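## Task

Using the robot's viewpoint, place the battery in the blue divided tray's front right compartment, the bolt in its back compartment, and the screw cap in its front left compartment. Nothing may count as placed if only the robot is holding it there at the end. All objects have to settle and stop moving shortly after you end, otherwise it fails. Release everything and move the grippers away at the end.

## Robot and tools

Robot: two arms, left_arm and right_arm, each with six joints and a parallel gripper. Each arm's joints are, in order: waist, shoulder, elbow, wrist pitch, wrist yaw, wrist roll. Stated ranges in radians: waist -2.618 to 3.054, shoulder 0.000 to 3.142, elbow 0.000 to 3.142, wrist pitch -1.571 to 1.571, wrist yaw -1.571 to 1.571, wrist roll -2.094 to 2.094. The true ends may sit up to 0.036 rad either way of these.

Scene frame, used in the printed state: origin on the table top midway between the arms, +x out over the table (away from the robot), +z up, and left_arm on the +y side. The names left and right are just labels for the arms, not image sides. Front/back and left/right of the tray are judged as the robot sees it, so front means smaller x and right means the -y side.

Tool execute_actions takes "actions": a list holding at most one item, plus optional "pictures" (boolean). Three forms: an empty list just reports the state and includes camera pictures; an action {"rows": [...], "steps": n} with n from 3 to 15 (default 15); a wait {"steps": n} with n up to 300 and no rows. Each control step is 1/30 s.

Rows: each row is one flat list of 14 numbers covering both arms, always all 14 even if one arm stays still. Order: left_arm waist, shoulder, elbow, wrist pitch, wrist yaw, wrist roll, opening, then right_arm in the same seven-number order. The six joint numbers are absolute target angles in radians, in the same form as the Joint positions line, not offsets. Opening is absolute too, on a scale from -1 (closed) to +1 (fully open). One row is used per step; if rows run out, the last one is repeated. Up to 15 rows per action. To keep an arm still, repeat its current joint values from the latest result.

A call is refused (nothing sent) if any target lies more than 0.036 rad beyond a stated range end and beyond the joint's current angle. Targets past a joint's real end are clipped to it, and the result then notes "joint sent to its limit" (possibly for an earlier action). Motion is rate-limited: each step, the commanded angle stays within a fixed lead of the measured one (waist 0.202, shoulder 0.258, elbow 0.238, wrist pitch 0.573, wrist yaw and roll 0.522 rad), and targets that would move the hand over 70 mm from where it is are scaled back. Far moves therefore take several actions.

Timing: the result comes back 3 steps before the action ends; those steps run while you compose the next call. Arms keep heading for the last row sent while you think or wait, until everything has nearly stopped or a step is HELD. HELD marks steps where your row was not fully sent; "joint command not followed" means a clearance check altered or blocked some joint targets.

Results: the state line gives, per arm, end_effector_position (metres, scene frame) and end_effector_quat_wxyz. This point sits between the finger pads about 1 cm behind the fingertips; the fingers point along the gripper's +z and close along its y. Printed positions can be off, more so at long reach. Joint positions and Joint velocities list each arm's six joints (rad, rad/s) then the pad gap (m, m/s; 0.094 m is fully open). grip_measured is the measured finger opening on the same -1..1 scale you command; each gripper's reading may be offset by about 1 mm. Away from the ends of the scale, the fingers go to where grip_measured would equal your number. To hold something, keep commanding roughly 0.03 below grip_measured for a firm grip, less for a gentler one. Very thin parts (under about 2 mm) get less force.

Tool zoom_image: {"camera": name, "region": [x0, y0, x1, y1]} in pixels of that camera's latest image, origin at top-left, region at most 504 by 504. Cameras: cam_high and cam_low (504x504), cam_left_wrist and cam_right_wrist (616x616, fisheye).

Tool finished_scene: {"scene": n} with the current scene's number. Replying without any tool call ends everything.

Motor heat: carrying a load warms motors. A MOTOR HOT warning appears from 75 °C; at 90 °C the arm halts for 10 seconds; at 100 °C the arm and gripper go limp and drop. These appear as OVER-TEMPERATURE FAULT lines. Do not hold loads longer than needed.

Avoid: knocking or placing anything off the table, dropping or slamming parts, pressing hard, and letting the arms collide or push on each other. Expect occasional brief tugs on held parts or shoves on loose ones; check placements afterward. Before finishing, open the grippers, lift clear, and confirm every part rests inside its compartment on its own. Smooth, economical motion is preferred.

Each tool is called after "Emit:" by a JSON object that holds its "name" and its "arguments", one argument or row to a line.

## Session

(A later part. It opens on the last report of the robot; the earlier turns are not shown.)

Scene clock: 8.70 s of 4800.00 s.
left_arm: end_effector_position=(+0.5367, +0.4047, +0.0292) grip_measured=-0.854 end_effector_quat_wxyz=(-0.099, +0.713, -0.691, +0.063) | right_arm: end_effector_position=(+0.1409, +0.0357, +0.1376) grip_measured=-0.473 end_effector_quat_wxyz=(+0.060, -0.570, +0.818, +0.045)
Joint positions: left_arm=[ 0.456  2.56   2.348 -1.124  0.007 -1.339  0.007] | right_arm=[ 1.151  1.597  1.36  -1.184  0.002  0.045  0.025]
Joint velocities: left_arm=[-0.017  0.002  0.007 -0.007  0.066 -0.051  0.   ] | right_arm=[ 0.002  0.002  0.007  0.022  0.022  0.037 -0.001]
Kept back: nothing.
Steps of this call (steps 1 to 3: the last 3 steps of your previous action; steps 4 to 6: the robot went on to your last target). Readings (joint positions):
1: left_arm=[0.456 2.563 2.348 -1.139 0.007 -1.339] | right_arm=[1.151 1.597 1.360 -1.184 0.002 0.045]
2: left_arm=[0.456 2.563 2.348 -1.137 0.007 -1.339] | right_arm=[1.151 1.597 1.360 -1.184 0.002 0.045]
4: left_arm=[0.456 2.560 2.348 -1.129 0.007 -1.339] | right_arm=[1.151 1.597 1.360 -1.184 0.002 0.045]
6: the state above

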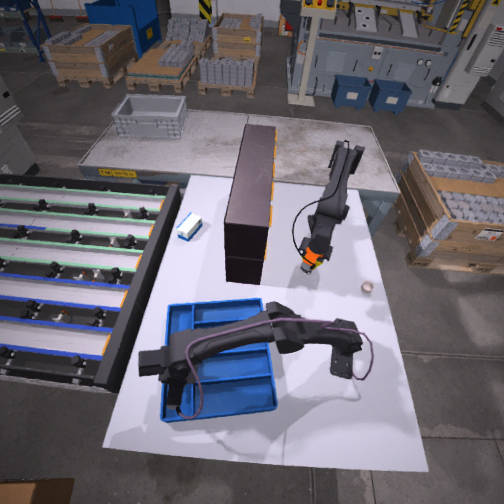

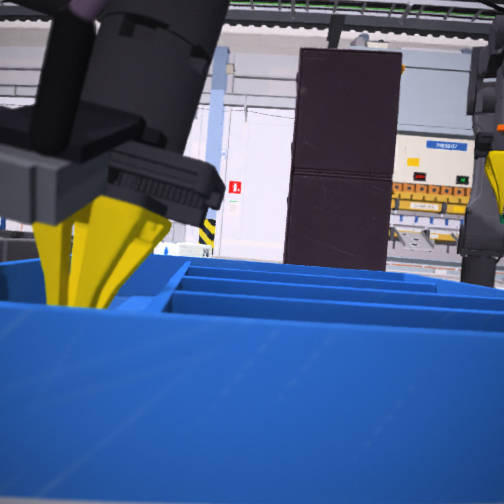

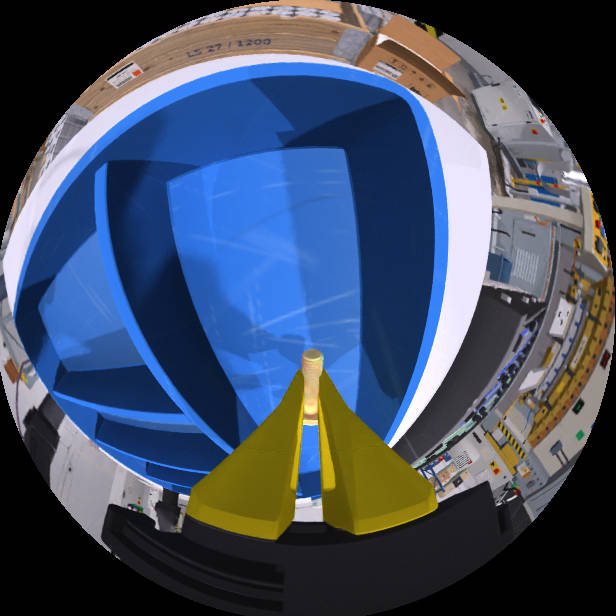

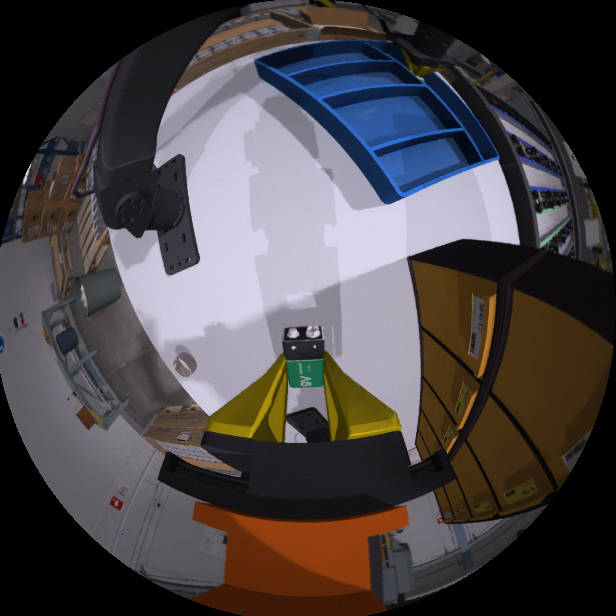

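Release, left retreats, right reaches.

Emit:
{"name": "execute_actions", "arguments": {
  "actions": [
    {"rows":[[0.45,2.535,2.35,-1.11,0,-1.35,-0.55,1.16,1.6,1.35,-1.2,0,0.05,-0.51]],"steps":6}
  ]
}}

Emit:
{"name": "execute_actions", "arguments": {
  "actions": [
    {"rows":[[0.45,2.25,2.3,-1.25,0,-1.35,-0.55,1.16,1.6,1.35,-1.2,0,0.05,-0.51]],"steps":10}
  ]
}}

Emit:
{"name": "execute_actions", "arguments": {
  "actions": [
    {"rows":[[1.3,1.4,1.3,-1.1,0,0,0.6,1.1,1.75,1.6,-1.25,0,0.05,-0.51]],"steps":15}
  ]
}}

Emit:
{"name": "execute_actions", "arguments": {
  "actions": [
    {"rows":[[1.3,1.4,1.3,-1.1,0,0,0.6,1.02,2.15,2.2,-1.28,0.1,0.3,-0.51]],"steps":12}
  ]
}}

Emit:
{"name": "execute_actions", "arguments": {
  "actions": [
    {"rows":[[1.3,1.4,1.3,-1.1,0,0,0.6,0.98,2.25,2.35,-1.28,0.2,0.6,-0.51],[1.3,1.4,1.3,-1.1,0,0,0.6,0.97,2.32,2.42,-1.28,0.25,0.7,-0.51],[1.3,1.4,1.3,-1.1,0,0,0.6,0.96,2.38,2.48,-1.28,0.25,0.8,-0.51],[1.3,1.4,1.3,-1.1,0,0,0.6,0.95,2.44,2.54,-1.28,0.25,0.9,-0.51],[1.3,1.4,1.3,-1.1,0,0,0.6,0.95,2.49,2.54,-1.28,0.25,1,-0.51]],"steps":15}
  ]
}}

Emit:
{"name": "execute_actions", "arguments": {
  "actions": [
    {"steps":10}
  ],
  "pictures": true
}}

Scene clock: 8.97 s of 4800.00 s.
left_arm: end_effector_position=(+0.5381, +0.4051, +0.0295) grip_measured=-0.561 end_effector_quat_wxyz=(-0.101, +0.713, -0.691, +0.065) | right_arm: end_effector_position=(+0.1409, +0.0357, +0.1376) grip_measured=-0.473 end_effector_quat_wxyz=(+0.060, -0.570, +0.818, +0.045)
Joint positions: left_arm=[ 0.456  2.56   2.348 -1.118  0.007 -1.34   0.021] | right_arm=[ 1.151  1.597  1.36  -1.184  0.002  0.045  0.025]
Joint velocities: left_arm=[-0.002 -0.017  0.022  0.037 -0.022 -0.051  0.017] | right_arm=[-0.007 -0.007  0.007 -0.007 -0.066  0.066 -0.   ]
Steps of this call (steps 1 to 5: the robot went on to your last target; steps 6 to 8: the first 3 steps of this action). Readings (joint positions):
6: left_arm=[0.456 2.560 2.348 -1.119 0.007 -1.339] | right_arm=[1.151 1.597 1.360 -1.184 0.002 0.045]
7: left_arm=[0.456 2.560 2.348 -1.119 0.007 -1.340] | right_arm=[1.151 1.597 1.360 -1.184 0.002 0.045]
8: the state above

Scene clock: 9.30 s of 4800.00 s.
left_arm: end_effector_position=(+0.5199, +0.4002, +0.1103) grip_measured=-0.552 end_effector_quat_wxyz=(-0.131, +0.709, -0.688, +0.083) | right_arm: end_effector_position=(+0.1409, +0.0357, +0.1376) grip_measured=-0.473 end_effector_quat_wxyz=(+0.060, -0.570, +0.818, +0.045)
Joint positions: left_arm=[ 0.456  2.367  2.3   -1.193  0.007 -1.34   0.021] | right_arm=[ 1.151  1.597  1.36  -1.184  0.002  0.045  0.025]
Joint velocities: left_arm=[-0.002 -1.087 -0.002 -0.242 -0.037  0.007 -0.001] | right_arm=[-0.002  0.002  0.007  0.007  0.051  0.007 -0.002]
Steps of this call (steps 1 to 3: the last 3 steps of your previous action; steps 4 to 10: the first 7 steps of this action). Readings (joint positions):
4: left_arm=[0.456 2.548 2.340 -1.118 0.007 -1.340] | right_arm=[1.151 1.597 1.360 -1.184 0.002 0.045]
5: left_arm=[0.456 2.527 2.321 -1.132 0.007 -1.340] | right_arm=[1.151 1.597 1.360 -1.184 0.002 0.045]
7: left_arm=[0.456 2.472 2.302 -1.166 0.007 -1.340] | right_arm=[1.151 1.597 1.360 -1.184 0.002 0.045]
10: the state above

Scene clock: 9.80 s of 4800.00 s.
left_arm: end_effector_position=(+0.3117, +0.5341, +0.2414) grip_measured=+0.598 end_effector_quat_wxyz=(-0.264, +0.602, -0.753, -0.008) | right_arm: end_effector_position=(+0.1698, +0.0735, +0.1524) grip_measured=-0.473 end_effector_quat_wxyz=(+0.070, -0.551, +0.830, +0.052)
Joint positions: left_arm=[ 0.922  1.654  1.709 -1.091  0.012 -0.623  0.075] | right_arm=[ 1.105  1.749  1.583 -1.23  -0.001  0.045  0.025]
Joint velocities: left_arm=[ 1.516 -1.648 -1.663  0.154  0.022  1.985  0.   ] | right_arm=[-0.002 -0.012 -0.012 -0.051 -0.037 -0.022  0.   ]
Steps of this call (steps 1 to 3: the last 3 steps of your previous action; steps 4 to 15: the first 12 steps of this action). Readings (joint positions):
4: left_arm=[0.465 2.221 2.274 -1.187 0.011 -1.297] | right_arm=[1.147 1.619 1.396 -1.216 -0.000 0.045]
5: left_arm=[0.478 2.173 2.226 -1.165 0.016 -1.239] | right_arm=[1.138 1.662 1.465 -1.250 -0.001 0.045]
7: left_arm=[0.535 2.075 2.129 -1.145 0.018 -1.124] | right_arm=[1.118 1.727 1.559 -1.229 -0.001 0.045]
11: left_arm=[0.711 1.872 1.927 -1.113 0.017 -0.883] | right_arm=[1.105 1.749 1.583 -1.223 -0.001 0.045]
15: the state above

Scene clock: 10.20 s of 4800.00 s.
left_arm: end_effector_position=(+0.1404, +0.5437, +0.1777) grip_measured=+0.598 end_effector_quat_wxyz=(+0.147, -0.550, +0.817, +0.090) | right_arm: end_effector_position=(+0.2643, +0.1671, +0.1398) grip_measured=-0.473 end_effector_quat_wxyz=(+0.122, -0.414, +0.901, +0.053)
Joint positions: left_arm=[ 1.308  1.41   1.298 -1.111 -0.009 -0.069  0.075] | right_arm=[ 1.017  2.194  2.14  -1.26   0.075  0.257  0.025]
Joint velocities: left_arm=[-0.017  0.002  0.012  0.007  0.007  0.3   -0.   ] | right_arm=[-0.017  0.017  0.359 -0.037  0.081  0.227 -0.   ]
Steps of this call (steps 1 to 3: the last 3 steps of your previous action; steps 4 to 12: the first 9 steps of this action). Readings (joint positions):
4: left_arm=[1.159 1.446 1.479 -1.080 0.006 -0.349] | right_arm=[1.099 1.780 1.623 -1.267 0.004 0.079]
5: left_arm=[1.217 1.416 1.426 -1.080 0.003 -0.287] | right_arm=[1.087 1.841 1.706 -1.300 0.014 0.119]
7: left_arm=[1.297 1.397 1.346 -1.095 -0.008 -0.188] | right_arm=[1.054 1.987 1.874 -1.294 0.037 0.178]
11: left_arm=[1.309 1.410 1.298 -1.111 -0.010 -0.084] | right_arm=[1.018 2.188 2.123 -1.261 0.071 0.248]
12: the state above

Scene clock: 10.70 s of 4800.00 s.
left_arm: end_effector_position=(+0.1408, +0.5442, +0.1779) grip_measured=+0.598 end_effector_quat_wxyz=(+0.146, -0.527, +0.832, +0.095) | right_arm: end_effector_position=(+0.3525, +0.1990, +0.1043) grip_measured=-0.473 end_effector_quat_wxyz=(+0.178, -0.049, +0.980, +0.073)
Joint positions: left_arm=[ 1.307  1.41   1.298 -1.108 -0.009 -0.013  0.075] | right_arm=[ 0.944  2.518  2.532 -1.262  0.22   0.919  0.025]
Joint velocities: left_arm=[ 0.002 -0.017  0.007  0.037 -0.081  0.022 -0.   ] | right_arm=[-0.007  0.281 -0.081 -0.095 -0.051  0.549 -0.   ]
Steps of this call (steps 1 to 3: the last 3 steps of your previous action; steps 4 to 15: the first 12 steps of this action). Readings (joint positions):
4: left_arm=[1.307 1.410 1.298 -1.109 -0.009 -0.034] | right_arm=[1.015 2.185 2.205 -1.279 0.090 0.322]
5: left_arm=[1.307 1.410 1.298 -1.108 -0.009 -0.030] | right_arm=[1.012 2.214 2.275 -1.295 0.112 0.391]
7: left_arm=[1.307 1.410 1.298 -1.108 -0.009 -0.023] | right_arm=[0.996 2.296 2.432 -1.286 0.154 0.547]
11: left_arm=[1.307 1.410 1.298 -1.108 -0.009 -0.016] | right_arm=[0.955 2.434 2.534 -1.250 0.205 0.807]
15: the state above

Scene clock: 11.03 s of 4800.00 s.
left_arm: end_effector_position=(+0.1408, +0.5442, +0.1779) grip_measured=+0.598 end_effector_quat_wxyz=(+0.146, -0.526, +0.832, +0.095) | right_arm: end_effector_position=(+0.3520, +0.1967, +0.1131) grip_measured=-0.473 end_effector_quat_wxyz=(+0.180, -0.015, +0.980, +0.081)
Joint positions: left_arm=[ 1.307  1.41   1.298 -1.108 -0.009 -0.012  0.075] | right_arm=[ 0.945  2.499  2.529 -1.27   0.227  0.988  0.025]
Joint velocities: left_arm=[ 0.002 -0.002 -0.002 -0.037  0.066 -0.007 -0.   ] | right_arm=[-0.007 -0.046 -0.002 -0.081 -0.022 -0.037 -0.001]
Kept back: nothing.
Steps of this call (steps 1 to 3: the last 3 steps of your previous action; steps 4 to 10: the robot went on to your last target). Readings (joint positions):
1: left_arm=[1.307 1.410 1.298 -1.108 -0.009 -0.013] | right_arm=[0.944 2.525 2.529 -1.265 0.221 0.935]
2: left_arm=[1.307 1.410 1.298 -1.108 -0.009 -0.012] | right_arm=[0.945 2.526 2.529 -1.268 0.221 0.947]
4: left_arm=[1.307 1.410 1.298 -1.108 -0.009 -0.012] | right_arm=[0.945 2.522 2.529 -1.270 0.222 0.965]
8: left_arm=[1.307 1.410 1.298 -1.108 -0.009 -0.012] | right_arm=[0.945 2.503 2.529 -1.270 0.225 0.983]
10: the state above

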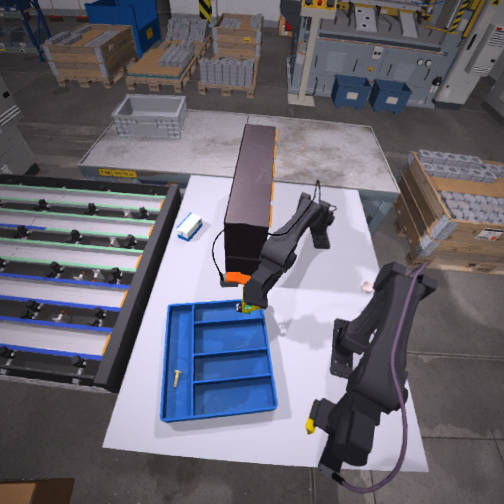

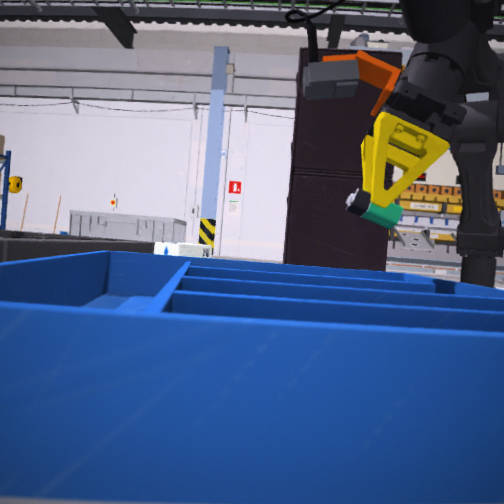

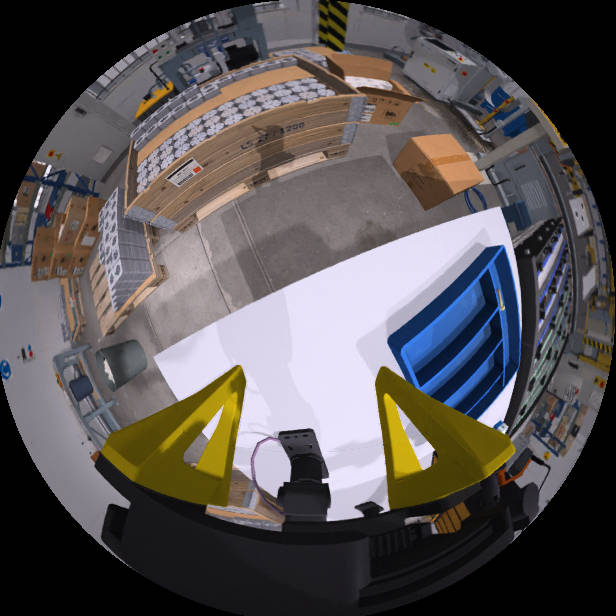

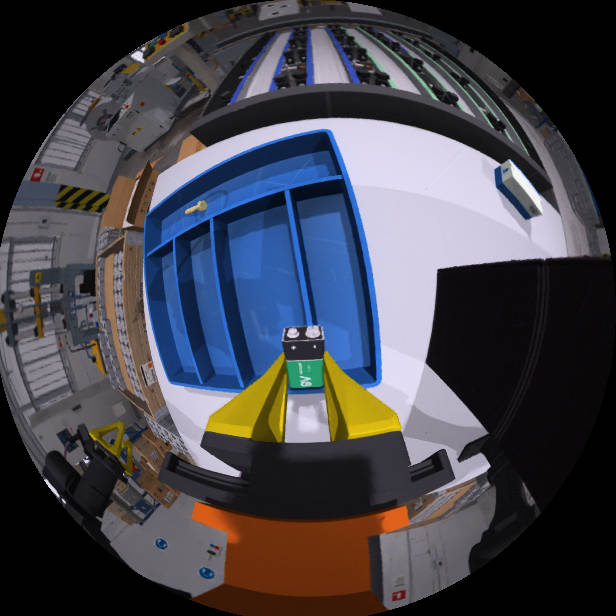

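Emit:
{"name": "execute_actions", "arguments": {
  "actions": [
    {"rows":[[1.3,1.4,1.3,-1.1,0,0,0.6,0.9,2.48,2.46,-1.2,0.25,0.95,-0.51],[1.3,1.4,1.3,-1.1,0,0,0.6,0.9,2.48,2.46,-1.2,0.25,0.95,-0.51],[1.3,1.4,1.3,-1.1,0,0,0.6,0.9,2.48,2.46,-1.2,0.25,0.95,-0.51],[1.3,1.4,1.3,-1.1,0,0,0.6,0.9,2.47,2.38,-1.12,0.25,0.95,-0.51],[1.3,1.4,1.3,-1.1,0,0,0.6,0.9,2.47,2.34,-1.08,0.25,0.95,-0.51],[1.3,1.4,1.3,-1.1,0,0,0.6,0.9,2.465,2.3,-1.04,0.25,0.95,-0.51]],"steps":15}
  ]
}}

Emit:
{"name": "execute_actions", "arguments": {
  "actions": [
    {"steps":8}
  ],
  "pictures": true
}}

Scene clock: 11.57 s of 4800.00 s.
left_arm: end_effector_position=(+0.1408, +0.5442, +0.1779) grip_measured=+0.598 end_effector_quat_wxyz=(+0.146, -0.526, +0.833, +0.095) | right_arm: end_effector_position=(+0.3724, +0.1803, +0.0637) grip_measured=-0.473 end_effector_quat_wxyz=(+0.177, -0.008, +0.982, +0.060)
Joint positions: left_arm=[ 1.307  1.41   1.298 -1.108 -0.009 -0.011  0.075] | right_arm=[ 0.899  2.479  2.301 -1.093  0.231  0.959  0.025]
Joint velocities: left_arm=[ 0.017 -0.007  0.002 -0.081 -0.066 -0.022 -0.001] | right_arm=[ 0.007 -0.007 -0.027  0.227  0.022  0.022 -0.   ]
Steps of this call (steps 1 to 4: the robot went on to your last target; steps 5 to 16: the first 12 steps of this action). Readings (joint positions):
5: left_arm=[1.307 1.410 1.298 -1.108 -0.009 -0.011] | right_arm=[0.942 2.496 2.517 -1.260 0.227 0.988]
6: left_arm=[1.307 1.410 1.298 -1.108 -0.009 -0.011] | right_arm=[0.939 2.489 2.501 -1.248 0.227 0.981]
8: left_arm=[1.307 1.410 1.298 -1.108 -0.009 -0.011] | right_arm=[0.926 2.483 2.466 -1.222 0.228 0.972]
12: left_arm=[1.307 1.410 1.298 -1.108 -0.009 -0.011] | right_arm=[0.902 2.467 2.334 -1.126 0.231 0.963]
16: the state above

Scene clock: 11.83 s of 4800.00 s.
left_arm: end_effector_position=(+0.1408, +0.5442, +0.1779) grip_measured=+0.598 end_effector_quat_wxyz=(+0.146, -0.526, +0.833, +0.095) | right_arm: end_effector_position=(+0.3766, +0.1869, +0.0671) grip_measured=-0.473 end_effector_quat_wxyz=(+0.186, -0.007, +0.980, +0.075)
Joint positions: left_arm=[ 1.307  1.41   1.298 -1.108 -0.009 -0.011  0.075] | right_arm=[ 0.899  2.477  2.301 -1.06   0.231  0.957  0.025]
Joint velocities: left_arm=[ 0.002 -0.007 -0.007 -0.066 -0.037  0.022 -0.001] | right_arm=[-0.002 -0.017 -0.017  0.037  0.066  0.066 -0.   ]
Kept back: nothing.
Steps of this call (steps 1 to 3: the last 3 steps of your previous action; steps 4 to 8: the robot went on to your last target). Readings (joint positions):
1: left_arm=[1.307 1.410 1.298 -1.108 -0.009 -0.011] | right_arm=[0.899 2.479 2.301 -1.088 0.231 0.958]
2: left_arm=[1.307 1.410 1.298 -1.108 -0.009 -0.011] | right_arm=[0.899 2.479 2.301 -1.081 0.231 0.958]
4: left_arm=[1.307 1.410 1.298 -1.108 -0.009 -0.011] | right_arm=[0.899 2.477 2.301 -1.070 0.231 0.957]
8: the state above

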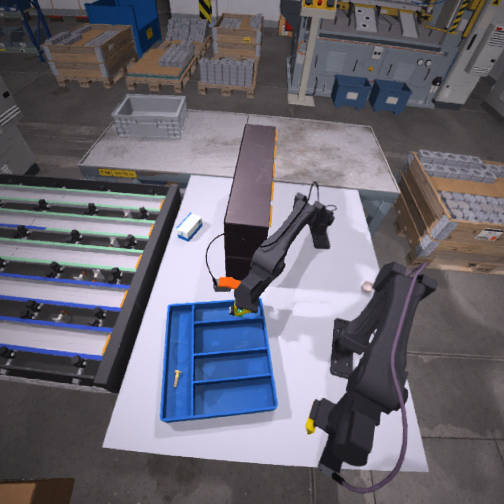

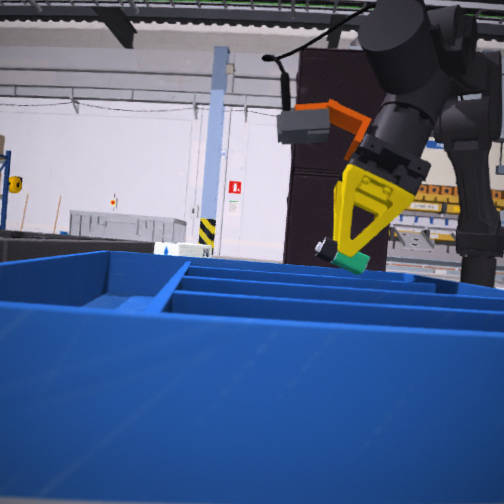

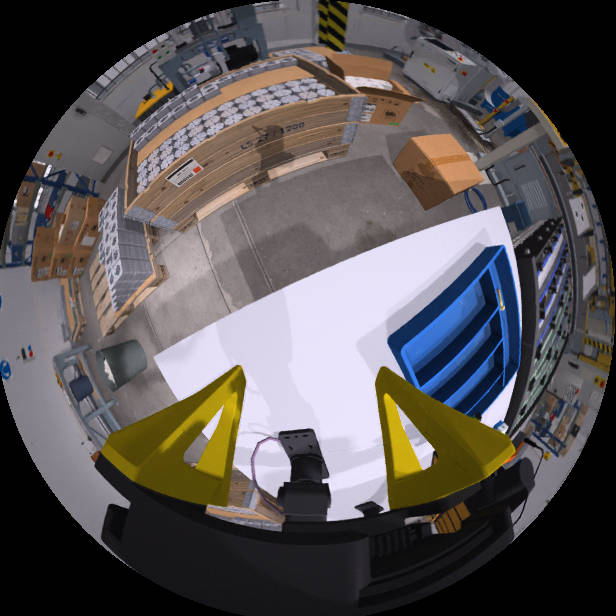

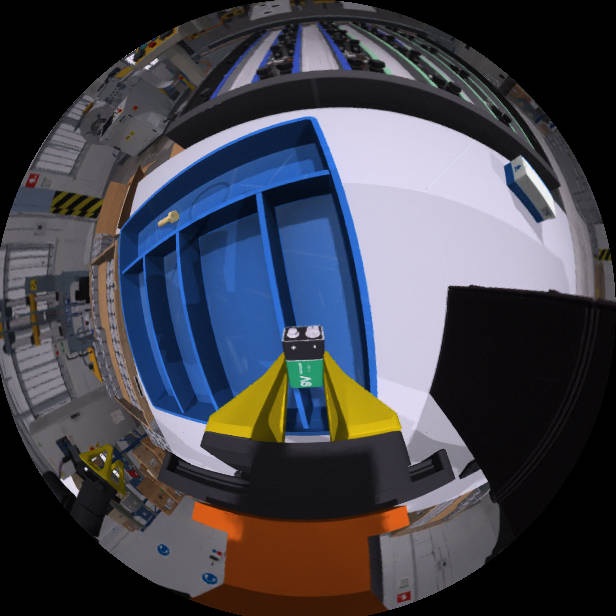

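Emit:
{"name": "execute_actions", "arguments": {
  "actions": [
    {"rows":[[1.3,1.4,1.3,-1.1,0,0,0.6,0.89,2.455,2.3,-1.17,0.27,0.9,-0.51]],"steps":9}
  ]
}}

Emit:
{"name": "execute_actions", "arguments": {
  "actions": [
    {"rows":[[1.3,1.4,1.3,-1.1,0,0,0.6,0.89,2.465,2.25,-1.09,0.27,0.9,-0.51],[1.3,1.4,1.3,-1.1,0,0,0.6,0.89,2.465,2.25,-1.09,0.27,0.9,-0.51],[1.3,1.4,1.3,-1.1,0,0,0.6,0.89,2.47,2.2,-1.03,0.27,0.9,-0.51]],"steps":15}
  ],
  "pictures": true
}}

Scene clock: 12.17 s of 4800.00 s.
left_arm: end_effector_position=(+0.1408, +0.5442, +0.1779) grip_measured=+0.598 end_effector_quat_wxyz=(+0.146, -0.526, +0.833, +0.095) | right_arm: end_effector_position=(+0.3703, +0.1732, +0.0655) grip_measured=-0.473 end_effector_quat_wxyz=(+0.176, -0.028, +0.983, +0.044)
Joint positions: left_arm=[ 1.307  1.41   1.298 -1.108 -0.009 -0.011  0.075] | right_arm=[ 0.899  2.472  2.301 -1.125  0.242  0.92   0.025]
Joint velocities: left_arm=[ 0.012 -0.007  0.007  0.007 -0.11   0.051  0.001] | right_arm=[ 0.017 -0.037  0.002 -0.227  0.037 -0.095  0.   ]
Steps of this call (steps 1 to 4: the robot went on to your last target; steps 5 to 10: the first 6 steps of this action). Readings (joint positions):
5: left_arm=[1.307 1.410 1.298 -1.108 -0.009 -0.011] | right_arm=[0.899 2.477 2.301 -1.063 0.233 0.949]
6: left_arm=[1.307 1.410 1.298 -1.108 -0.009 -0.011] | right_arm=[0.899 2.476 2.301 -1.079 0.235 0.940]
8: left_arm=[1.307 1.410 1.298 -1.108 -0.009 -0.011] | right_arm=[0.899 2.474 2.301 -1.107 0.239 0.928]
10: the state above

Scene clock: 12.67 s of 4800.00 s.
left_arm: end_effector_position=(+0.1408, +0.5442, +0.1779) grip_measured=+0.598 end_effector_quat_wxyz=(+0.146, -0.526, +0.833, +0.095) | right_arm: end_effector_position=(+0.3676, +0.1671, +0.0381) grip_measured=-0.473 end_effector_quat_wxyz=(+0.169, -0.036, +0.984, +0.028)
Joint positions: left_arm=[ 1.307  1.41   1.298 -1.108 -0.009 -0.011  0.075] | right_arm=[ 0.899  2.475  2.204 -1.057  0.248  0.906  0.025]
Joint velocities: left_arm=[ 0.002  0.012 -0.007 -0.095 -0.022  0.007  0.001] | right_arm=[ 0.012 -0.002 -0.002  0.11  -0.037 -0.037 -0.   ]
Steps of this call (steps 1 to 3: the last 3 steps of your previous action; steps 4 to 15: the first 12 steps of this action). Readings (joint positions):
4: left_arm=[1.307 1.410 1.298 -1.108 -0.009 -0.011] | right_arm=[0.899 2.470 2.293 -1.133 0.246 0.912]
5: left_arm=[1.307 1.410 1.298 -1.108 -0.009 -0.011] | right_arm=[0.899 2.468 2.283 -1.125 0.246 0.910]
7: left_arm=[1.307 1.410 1.298 -1.108 -0.009 -0.011] | right_arm=[0.899 2.465 2.247 -1.094 0.248 0.909]
11: left_arm=[1.307 1.410 1.298 -1.108 -0.009 -0.011] | right_arm=[0.899 2.473 2.207 -1.070 0.248 0.907]
15: the state above

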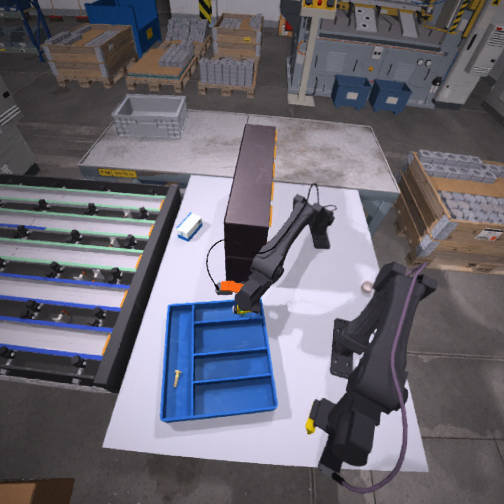

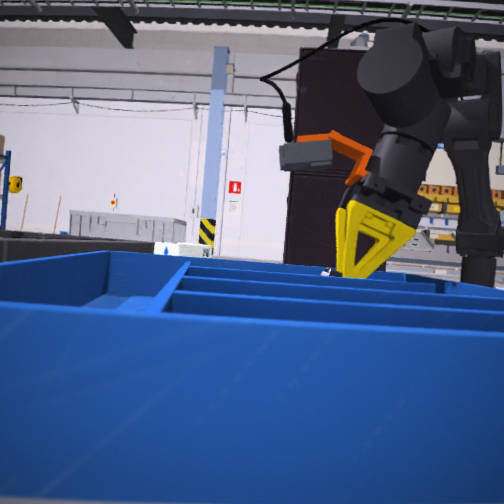

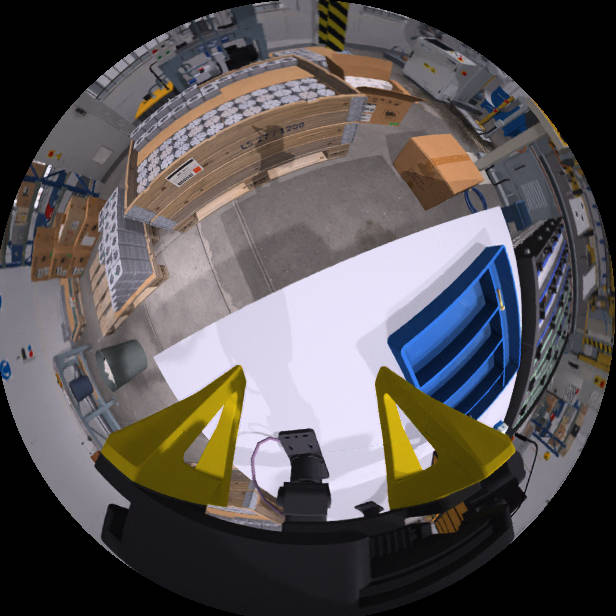

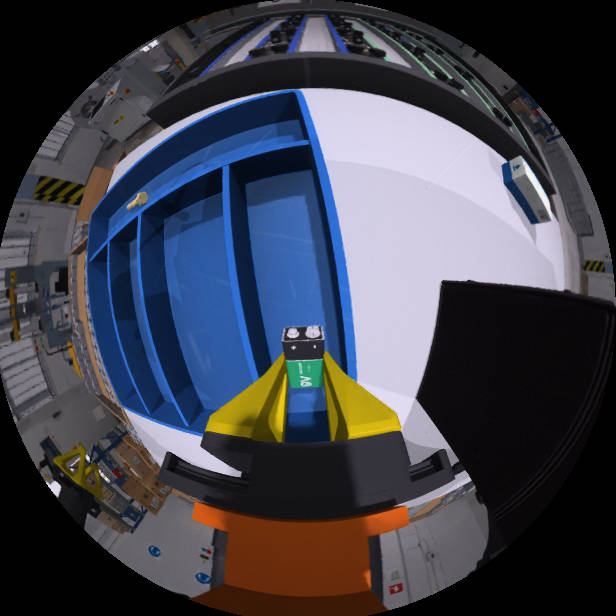

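Emit:
{"name": "execute_actions", "arguments": {
  "actions": [
    {"rows":[[1.3,1.0,0.9,-1.1,0,0,0.6,0.89,2.495,2.2,-1.04,0.27,0.9,-0.51]],"steps":7}
  ]
}}

Emit:
{"name": "execute_actions", "arguments": {
  "actions": [
    {"rows":[[1.3,1.0,0.9,-1.1,0,0,0.6,0.89,2.495,2.2,-1.04,0.27,0.9,-0.22]],"steps":6}
  ]
}}

Emit:
{"name": "execute_actions", "arguments": {
  "actions": [
    {"rows":[[1.3,1.0,0.9,-1.1,0,0,0.6,0.93,2.3,2.3,-1.25,0.2,0.9,-0.22]],"steps":10}
  ]
}}

Emit:
{"name": "execute_actions", "arguments": {
  "actions": [
    {"rows":[[1.1,1.0,0.9,-1.1,0,0,0.6,1.15,2.1,2.1,-1.25,0,0,-0.22]],"steps":12}
  ]
}}

Emit:
{"name": "execute_actions", "arguments": {
  "actions": [
    {"rows":[[0.5,1.0,0.9,-1.1,0,0,0.6,1.1,0.2,0.5,-1.2,0,0,-0.22]],"steps":15}
  ]
}}

Emit:
{"name": "execute_actions", "arguments": {
  "actions": [
    {"rows":[[-0.3,1.0,0.9,-1.1,0,0,0.6,1.1,0.2,0.5,-1.2,0,0,-0.22]],"steps":15}
  ],
  "pictures": true
}}

Scene clock: 13.03 s of 4800.00 s.
left_arm: end_effector_position=(+0.1158, +0.4932, +0.1571) grip_measured=+0.598 end_effector_quat_wxyz=(+0.161, -0.524, +0.830, +0.104) | right_arm: end_effector_position=(+0.3688, +0.1689, +0.0358) grip_measured=-0.473 end_effector_quat_wxyz=(+0.171, -0.036, +0.984, +0.030)
Joint positions: left_arm=[ 1.307  1.151  1.02  -1.055 -0.009 -0.011  0.075] | right_arm=[ 0.899  2.481  2.204 -1.046  0.248  0.906  0.025]
Joint velocities: left_arm=[-0.002 -2.405 -2.098 -0.359  0.007 -0.007 -0.001] | right_arm=[-0.002  0.042  0.002  0.037 -0.037 -0.066 -0.   ]
Steps of this call (steps 1 to 3: the last 3 steps of your previous action; steps 4 to 7: the robot went on to your last target; steps 8 to 11: the first 4 steps of this action). Readings (joint positions):
8: left_arm=[1.307 1.380 1.259 -1.073 -0.009 -0.011] | right_arm=[0.899 2.476 2.204 -1.046 0.248 0.906]
9: left_arm=[1.307 1.314 1.178 -1.036 -0.009 -0.011] | right_arm=[0.899 2.477 2.204 -1.046 0.248 0.906]
11: the state above

Scene clock: 13.23 s of 4800.00 s.
left_arm: end_effector_position=(+0.0967, +0.4544, +0.1461) grip_measured=+0.598 end_effector_quat_wxyz=(+0.149, -0.525, +0.832, +0.097) | right_arm: end_effector_position=(+0.3685, +0.1684, +0.0320) grip_measured=-0.228 end_effector_quat_wxyz=(+0.169, -0.037, +0.985, +0.027)
Joint positions: left_arm=[ 1.307  0.997  0.91  -1.126 -0.009 -0.011  0.075] | right_arm=[ 0.899  2.488  2.204 -1.046  0.248  0.906  0.036]
Joint velocities: left_arm=[-0.007 -0.002  0.007  0.139  0.066 -0.007  0.   ] | right_arm=[-0.002  0.007  0.002 -0.081  0.022 -0.007  0.014]
Steps of this call (steps 1 to 3: the last 3 steps of your previous action; steps 4 to 6: the first 3 steps of this action). Readings (joint positions):
4: left_arm=[1.307 0.996 0.910 -1.131 -0.009 -0.011] | right_arm=[0.899 2.488 2.204 -1.046 0.248 0.906]
5: left_arm=[1.307 0.996 0.910 -1.130 -0.009 -0.011] | right_arm=[0.899 2.488 2.204 -1.046 0.248 0.906]
6: the state above

Scene clock: 13.57 s of 4800.00 s.
left_arm: end_effector_position=(+0.0982, +0.4575, +0.1474) grip_measured=+0.598 end_effector_quat_wxyz=(+0.156, -0.525, +0.831, +0.101) | right_arm: end_effector_position=(+0.3518, +0.1670, +0.1110) grip_measured=-0.222 end_effector_quat_wxyz=(+0.174, -0.042, +0.982, +0.065)
Joint positions: left_arm=[ 1.307  0.997  0.91  -1.11  -0.009 -0.011  0.075] | right_arm=[ 0.914  2.351  2.261 -1.173  0.215  0.906  0.037]
Joint velocities: left_arm=[ 0.017  0.002  0.022  0.037 -0.007  0.007 -0.   ] | right_arm=[ 0.11  -0.794  0.418 -0.315 -0.168 -0.007 -0.001]
Steps of this call (steps 1 to 3: the last 3 steps of your previous action; steps 4 to 10: the first 7 steps of this action). Readings (joint positions):
4: left_arm=[1.307 0.997 0.910 -1.115 -0.009 -0.011] | right_arm=[0.899 2.481 2.207 -1.056 0.244 0.906]
5: left_arm=[1.307 0.997 0.910 -1.113 -0.009 -0.011] | right_arm=[0.900 2.470 2.209 -1.080 0.237 0.906]
7: left_arm=[1.307 0.997 0.910 -1.112 -0.009 -0.011] | right_arm=[0.904 2.430 2.220 -1.124 0.226 0.906]
10: the state above

Scene clock: 13.97 s of 4800.00 s.
left_arm: end_effector_position=(+0.1376, +0.4351, +0.1480) grip_measured=+0.598 end_effector_quat_wxyz=(+0.169, -0.436, +0.880, +0.083) | right_arm: end_effector_position=(+0.1972, +0.2001, +0.1794) grip_measured=-0.221 end_effector_quat_wxyz=(+0.151, -0.464, +0.865, +0.113)
Joint positions: left_arm=[ 1.104  0.997  0.91  -1.104 -0.002 -0.01   0.075] | right_arm=[ 1.161  2.106  2.125 -1.212  0.051  0.277  0.037]
Joint velocities: left_arm=[ 0.007  0.002  0.002 -0.022 -0.081 -0.051  0.001] | right_arm=[ 0.613 -0.076 -0.12  -0.11  -0.52  -1.868 -0.   ]
Steps of this call (steps 1 to 3: the last 3 steps of your previous action; steps 4 to 12: the first 9 steps of this action). Readings (joint positions):
4: left_arm=[1.279 0.997 0.910 -1.110 -0.021 -0.011] | right_arm=[0.932 2.258 2.281 -1.181 0.202 0.866]
5: left_arm=[1.213 0.997 0.910 -1.108 -0.021 -0.011] | right_arm=[0.944 2.226 2.248 -1.181 0.188 0.812]
7: left_arm=[1.123 0.997 0.910 -1.104 -0.006 -0.010] | right_arm=[0.997 2.172 2.196 -1.190 0.156 0.695]
11: left_arm=[1.104 0.997 0.910 -1.104 -0.002 -0.010] | right_arm=[1.136 2.110 2.130 -1.207 0.070 0.347]
12: the state above

Scene clock: 14.47 s of 4800.00 s.
left_arm: end_effector_position=(+0.2144, +0.3295, +0.1488) grip_measured=+0.598 end_effector_quat_wxyz=(+0.191, -0.156, +0.969, +0.027) | right_arm: end_effector_position=(+0.1353, -0.0316, +0.1926) grip_measured=-0.221 end_effector_quat_wxyz=(+0.165, -0.549, +0.812, +0.111)
Joint positions: left_arm=[ 0.504  0.997  0.91  -1.095  0.005 -0.009  0.075] | right_arm=[ 1.094  1.141  1.153 -1.183  0.006  0.016  0.037]
Joint velocities: left_arm=[-0.007 -0.002  0.017 -0.066 -0.066 -0.037 -0.   ] | right_arm=[-0.027 -2.825 -2.317 -0.037 -0.037 -0.081  0.002]
Steps of this call (steps 1 to 3: the last 3 steps of your previous action; steps 4 to 15: the first 12 steps of this action). Readings (joint positions):
4: left_arm=[1.076 0.997 0.910 -1.104 -0.015 -0.010] | right_arm=[1.176 2.074 2.067 -1.192 0.011 0.115]
5: left_arm=[1.007 0.997 0.910 -1.103 -0.017 -0.010] | right_arm=[1.164 2.018 1.977 -1.175 0.007 0.095]
7: left_arm=[0.859 0.997 0.910 -1.099 -0.012 -0.009] | right_arm=[1.129 1.878 1.805 -1.179 0.006 0.064]
11: left_arm=[0.573 0.997 0.910 -1.095 -0.003 -0.009] | right_arm=[1.093 1.527 1.470 -1.181 0.007 0.030]
15: the state above

Scene clock: 14.97 s of 4800.00 s.
left_arm: end_effector_position=(+0.2017, +0.1624, +0.1490) grip_measured=+0.598 end_effector_quat_wxyz=(+0.188, +0.225, +0.955, -0.049) | right_arm: end_effector_position=(+0.0913, -0.1464, +0.1016) grip_measured=-0.221 end_effector_quat_wxyz=(+0.260, -0.535, +0.784, +0.177)
Joint positions: left_arm=[-0.276  0.997  0.91  -1.093  0.006 -0.008  0.075] | right_arm=[ 1.094  0.21   0.499 -1.22   0.006  0.006  0.037]
Joint velocities: left_arm=[-0.73  -0.012  0.002  0.037  0.037  0.022 -0.001] | right_arm=[ 0.012  0.002 -0.012  0.095 -0.007  0.022  0.   ]
Steps of this call (steps 1 to 3: the last 3 steps of your previous action; steps 4 to 15: the first 12 steps of this action). Readings (joint positions):
4: left_arm=[0.476 0.997 0.910 -1.095 -0.008 -0.009] | right_arm=[1.094 0.751 0.838 -1.189 0.006 0.009]
5: left_arm=[0.407 0.997 0.910 -1.095 -0.012 -0.009] | right_arm=[1.094 0.655 0.759 -1.191 0.006 0.009]
7: left_arm=[0.259 0.997 0.910 -1.094 -0.008 -0.009] | right_arm=[1.094 0.465 0.606 -1.199 0.006 0.008]
11: left_arm=[-0.036 0.997 0.910 -1.093 -0.004 -0.009] | right_arm=[1.094 0.220 0.499 -1.234 0.006 0.006]
15: the state above

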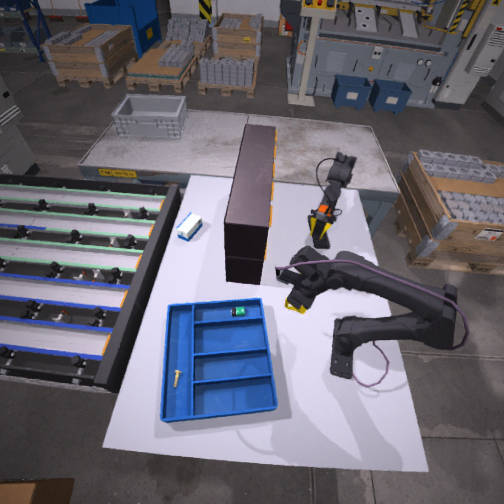

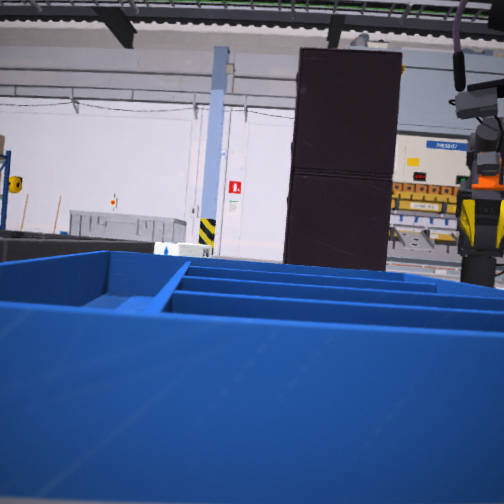

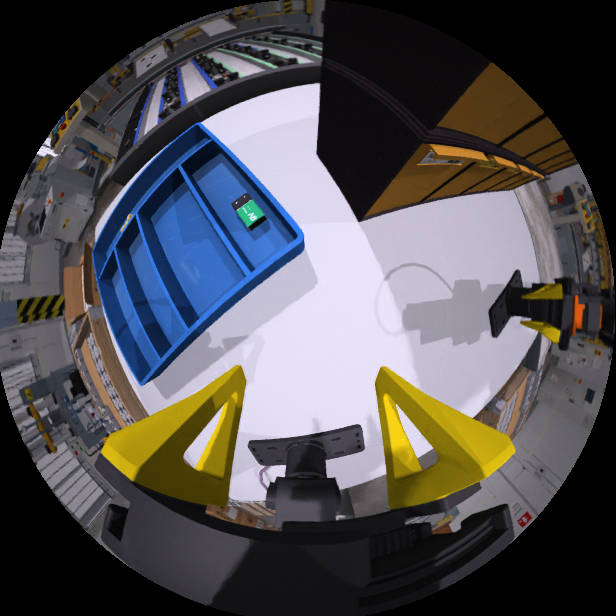

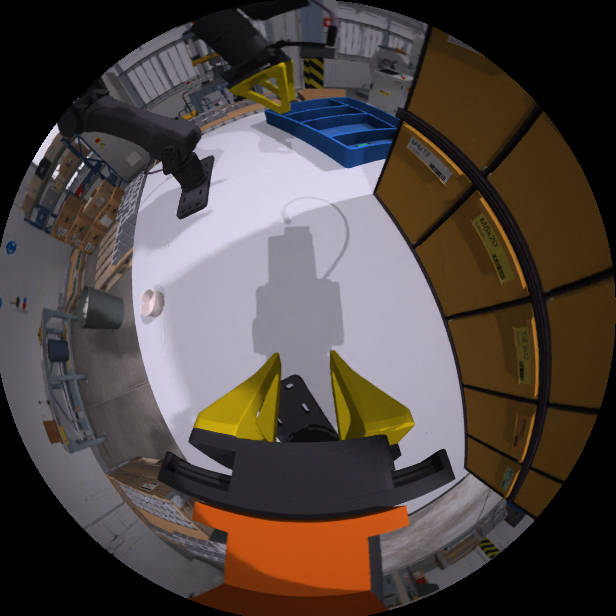

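Emit:
{"name": "execute_actions", "arguments": {
  "actions": [
    {"rows":[[-1.3,1.1,0.95,-1.2,0,0,0.8,0.6,0.2,0.5,-1.3,0,0,-0.22]],"steps":15}
  ]
}}

Emit:
{"name": "execute_actions", "arguments": {
  "actions": [
    {"rows":[[-1.87,1.585,1.185,-1.14,0,0,0.8,0.6,0.2,0.5,-1.3,0,0,-0.22]],"steps":15}
  ]
}}

Emit:
{"name": "execute_actions", "arguments": {
  "actions": [
    {"steps":12}
  ],
  "pictures": true
}}

Scene clock: 15.50 s of 4800.00 s.
left_arm: end_effector_position=(+0.0581, +0.0596, +0.1280) grip_measured=+0.798 end_effector_quat_wxyz=(+0.090, +0.606, +0.787, -0.069) | right_arm: end_effector_position=(+0.0917, -0.1454, +0.1024) grip_measured=-0.221 end_effector_quat_wxyz=(+0.262, -0.535, +0.783, +0.178)
Joint positions: left_arm=[-1.128  1.107  0.928 -1.165 -0.002 -0.008  0.084] | right_arm=[ 1.094  0.21   0.499 -1.214  0.006  0.005  0.037]
Joint velocities: left_arm=[-2.107 -0.007 -0.002 -0.081 -0.066 -0.007  0.001] | right_arm=[ 0.002  0.017  0.007  0.007  0.007  0.007 -0.001]
Kept back: nothing.
A step of this action was HELD (marked below), so the last 3 steps of it were dropped. An arm can still carry out its HELD step.
Steps of this call (steps 1 to 3: the last 3 steps of your previous action; step 4: the robot went on to your last target; steps 5 to 16: the first 12 steps of this action). Readings (joint positions):
5: left_arm=[-0.325 1.007 0.914 -1.105 -0.007 -0.008] | right_arm=[1.094 0.210 0.499 -1.214 0.006 0.005] HELD
6: left_arm=[-0.393 1.031 0.924 -1.124 -0.010 -0.008] | right_arm=[1.094 0.210 0.499 -1.214 0.006 0.005] HELD
7: left_arm=[-0.467 1.057 0.927 -1.131 -0.009 -0.008] | right_arm=[1.094 0.210 0.499 -1.214 0.006 0.005] HELD
8: left_arm=[-0.540 1.080 0.928 -1.135 -0.008 -0.008] | right_arm=[1.094 0.210 0.499 -1.214 0.006 0.005] HELD
9: left_arm=[-0.613 1.096 0.928 -1.142 -0.007 -0.008] | right_arm=[1.094 0.210 0.499 -1.214 0.006 0.005] HELD
10: left_arm=[-0.686 1.105 0.928 -1.147 -0.006 -0.008] | right_arm=[1.094 0.210 0.499 -1.214 0.006 0.005] HELD
11: left_arm=[-0.759 1.107 0.928 -1.152 -0.005 -0.008] | right_arm=[1.094 0.210 0.499 -1.214 0.006 0.005] HELD
12: left_arm=[-0.833 1.107 0.928 -1.155 -0.004 -0.008] | right_arm=[1.094 0.210 0.499 -1.214 0.006 0.005] HELD
13: left_arm=[-0.907 1.107 0.928 -1.158 -0.003 -0.008] | right_arm=[1.094 0.210 0.499 -1.214 0.006 0.005] HELD
14: left_arm=[-0.980 1.107 0.928 -1.161 -0.003 -0.008] | right_arm=[1.094 0.210 0.499 -1.214 0.006 0.005] HELD
15: left_arm=[-1.054 1.107 0.928 -1.164 -0.002 -0.008] | right_arm=[1.094 0.210 0.499 -1.214 0.006 0.005] HELD
16: the state above HELD
joint command not followed: on one or more control steps a check withheld the commanded joint targets of the right arm, and it was not sent them on those steps. On the call's last step the targets were still withheld.
cause: the commanded joint targets would bring two parts of the arm too close to each other (its upper arm (the part past joint 2) and its fingers, with joints 3 (elbow) to 6 (wrist roll) between them); next, command targets that bring no two parts of the arm closer together.

Scene clock: 15.90 s of 4800.00 s.
left_arm: end_effector_position=(-0.1301, +0.0104, +0.0827) grip_measured=+0.798 end_effector_quat_wxyz=(+0.003, +0.856, +0.517, -0.010) | right_arm: end_effector_position=(+0.0917, -0.1454, +0.1024) grip_measured=-0.221 end_effector_quat_wxyz=(+0.262, -0.535, +0.783, +0.178)
Joint positions: left_arm=[-1.87   1.624  1.179 -1.106  0.006 -0.008  0.084] | right_arm=[ 1.094  0.21   0.499 -1.214  0.006  0.005  0.037]
Joint velocities: left_arm=[-0.842 -0.193  0.012 -0.11   0.168  0.007 -0.   ] | right_arm=[ 0.007 -0.017 -0.017 -0.051 -0.051 -0.007 -0.   ]
Kept back: nothing.
A step of this action was HELD (marked below), so the last 3 steps of it were dropped. An arm can still carry out its HELD step.
Steps of this call (steps 1 to 12: the first 12 steps of this action). Readings (joint positions):
1: left_arm=[-1.198 1.135 0.955 -1.188 -0.001 -0.008] | right_arm=[1.094 0.210 0.499 -1.214 0.006 0.005] HELD
2: left_arm=[-1.260 1.197 1.016 -1.214 -0.001 -0.008] | right_arm=[1.094 0.210 0.499 -1.214 0.006 0.005] HELD
3: left_arm=[-1.319 1.270 1.076 -1.203 -0.003 -0.008] | right_arm=[1.094 0.210 0.499 -1.214 0.006 0.005] HELD
4: left_arm=[-1.379 1.345 1.125 -1.181 -0.005 -0.008] | right_arm=[1.094 0.210 0.499 -1.214 0.006 0.005] HELD
5: left_arm=[-1.440 1.419 1.159 -1.156 -0.007 -0.008] | right_arm=[1.094 0.210 0.499 -1.214 0.006 0.005] HELD
6: left_arm=[-1.504 1.487 1.176 -1.132 -0.008 -0.008] | right_arm=[1.094 0.210 0.499 -1.214 0.006 0.005] HELD
7: left_arm=[-1.570 1.543 1.179 -1.111 -0.009 -0.008] | right_arm=[1.094 0.210 0.499 -1.214 0.006 0.005] HELD
8: left_arm=[-1.638 1.587 1.179 -1.104 -0.008 -0.008] | right_arm=[1.094 0.210 0.499 -1.214 0.006 0.005] HELD
9: left_arm=[-1.709 1.615 1.179 -1.104 -0.008 -0.008] | right_arm=[1.094 0.210 0.499 -1.214 0.006 0.005] HELD
10: left_arm=[-1.776 1.627 1.179 -1.104 -0.006 -0.008] | right_arm=[1.094 0.210 0.499 -1.214 0.006 0.005] HELD
11: left_arm=[-1.832 1.629 1.179 -1.105 -0.000 -0.008] | right_arm=[1.094 0.210 0.499 -1.214 0.006 0.005] HELD
12: the state above HELD
joint command not followed: on one or more control steps a check withheld the commanded joint targets of the right arm, and it was not sent them on those steps. On the call's last step the targets were still withheld.
cause: the commanded joint targets would bring two parts of the arm too close to each other (its upper arm (the part past joint 2) and its fingers, with joints 3 (elbow) to 6 (wrist roll) between them); next, command targets that bring no two parts of the arm closer together.

Scene clock: 16.30 s of 4800.00 s.
left_arm: end_effector_position=(-0.1296, +0.0155, +0.0879) grip_measured=+0.798 end_effector_quat_wxyz=(+0.001, +0.858, +0.514, -0.010) | right_arm: end_effector_position=(+0.0917, -0.1454, +0.1024) grip_measured=-0.221 end_effector_quat_wxyz=(+0.262, -0.535, +0.783, +0.178)
Joint positions: left_arm=[-1.875  1.603  1.179 -1.128  0.009 -0.008  0.084] | right_arm=[ 1.094  0.21   0.499 -1.214  0.006  0.005  0.037]
Joint velocities: left_arm=[ 0.002  0.002  0.002 -0.066 -0.051 -0.007 -0.   ] | right_arm=[ 0.012 -0.007  0.007 -0.037 -0.081  0.007 -0.001]
Kept back: nothing.
Steps of this call (steps 1 to 12: nothing new was sent). Readings (joint positions):
1: left_arm=[-1.889 1.617 1.179 -1.110 0.010 -0.008] | right_arm=[1.094 0.210 0.499 -1.214 0.006 0.005]
2: left_arm=[-1.893 1.611 1.179 -1.113 0.011 -0.008] | right_arm=[1.094 0.210 0.499 -1.214 0.006 0.005]
4: left_arm=[-1.885 1.604 1.179 -1.120 0.011 -0.008] | right_arm=[1.094 0.210 0.499 -1.214 0.006 0.005]
8: left_arm=[-1.875 1.603 1.179 -1.126 0.009 -0.008] | right_arm=[1.094 0.210 0.499 -1.214 0.006 0.005]
12: the state above

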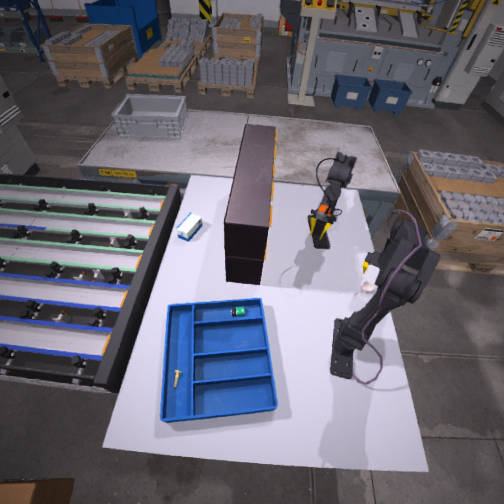

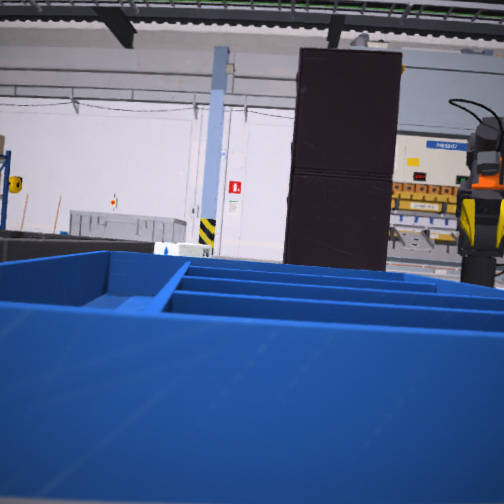

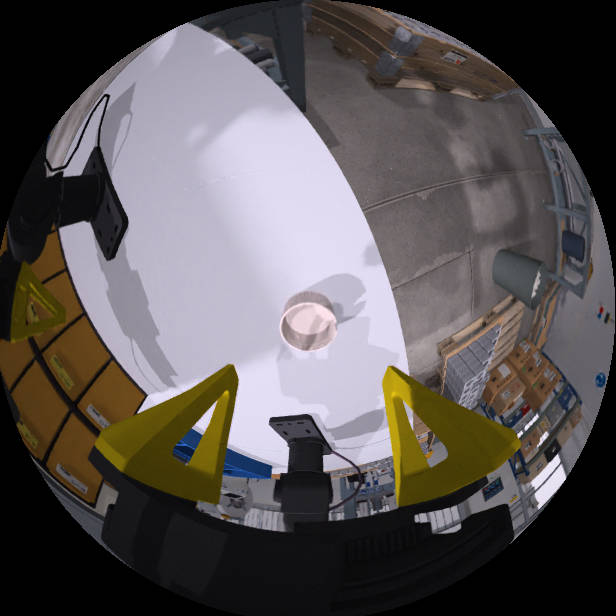

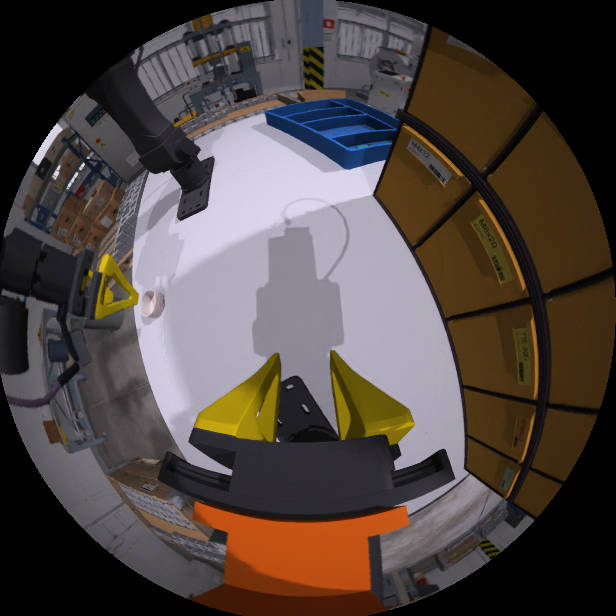

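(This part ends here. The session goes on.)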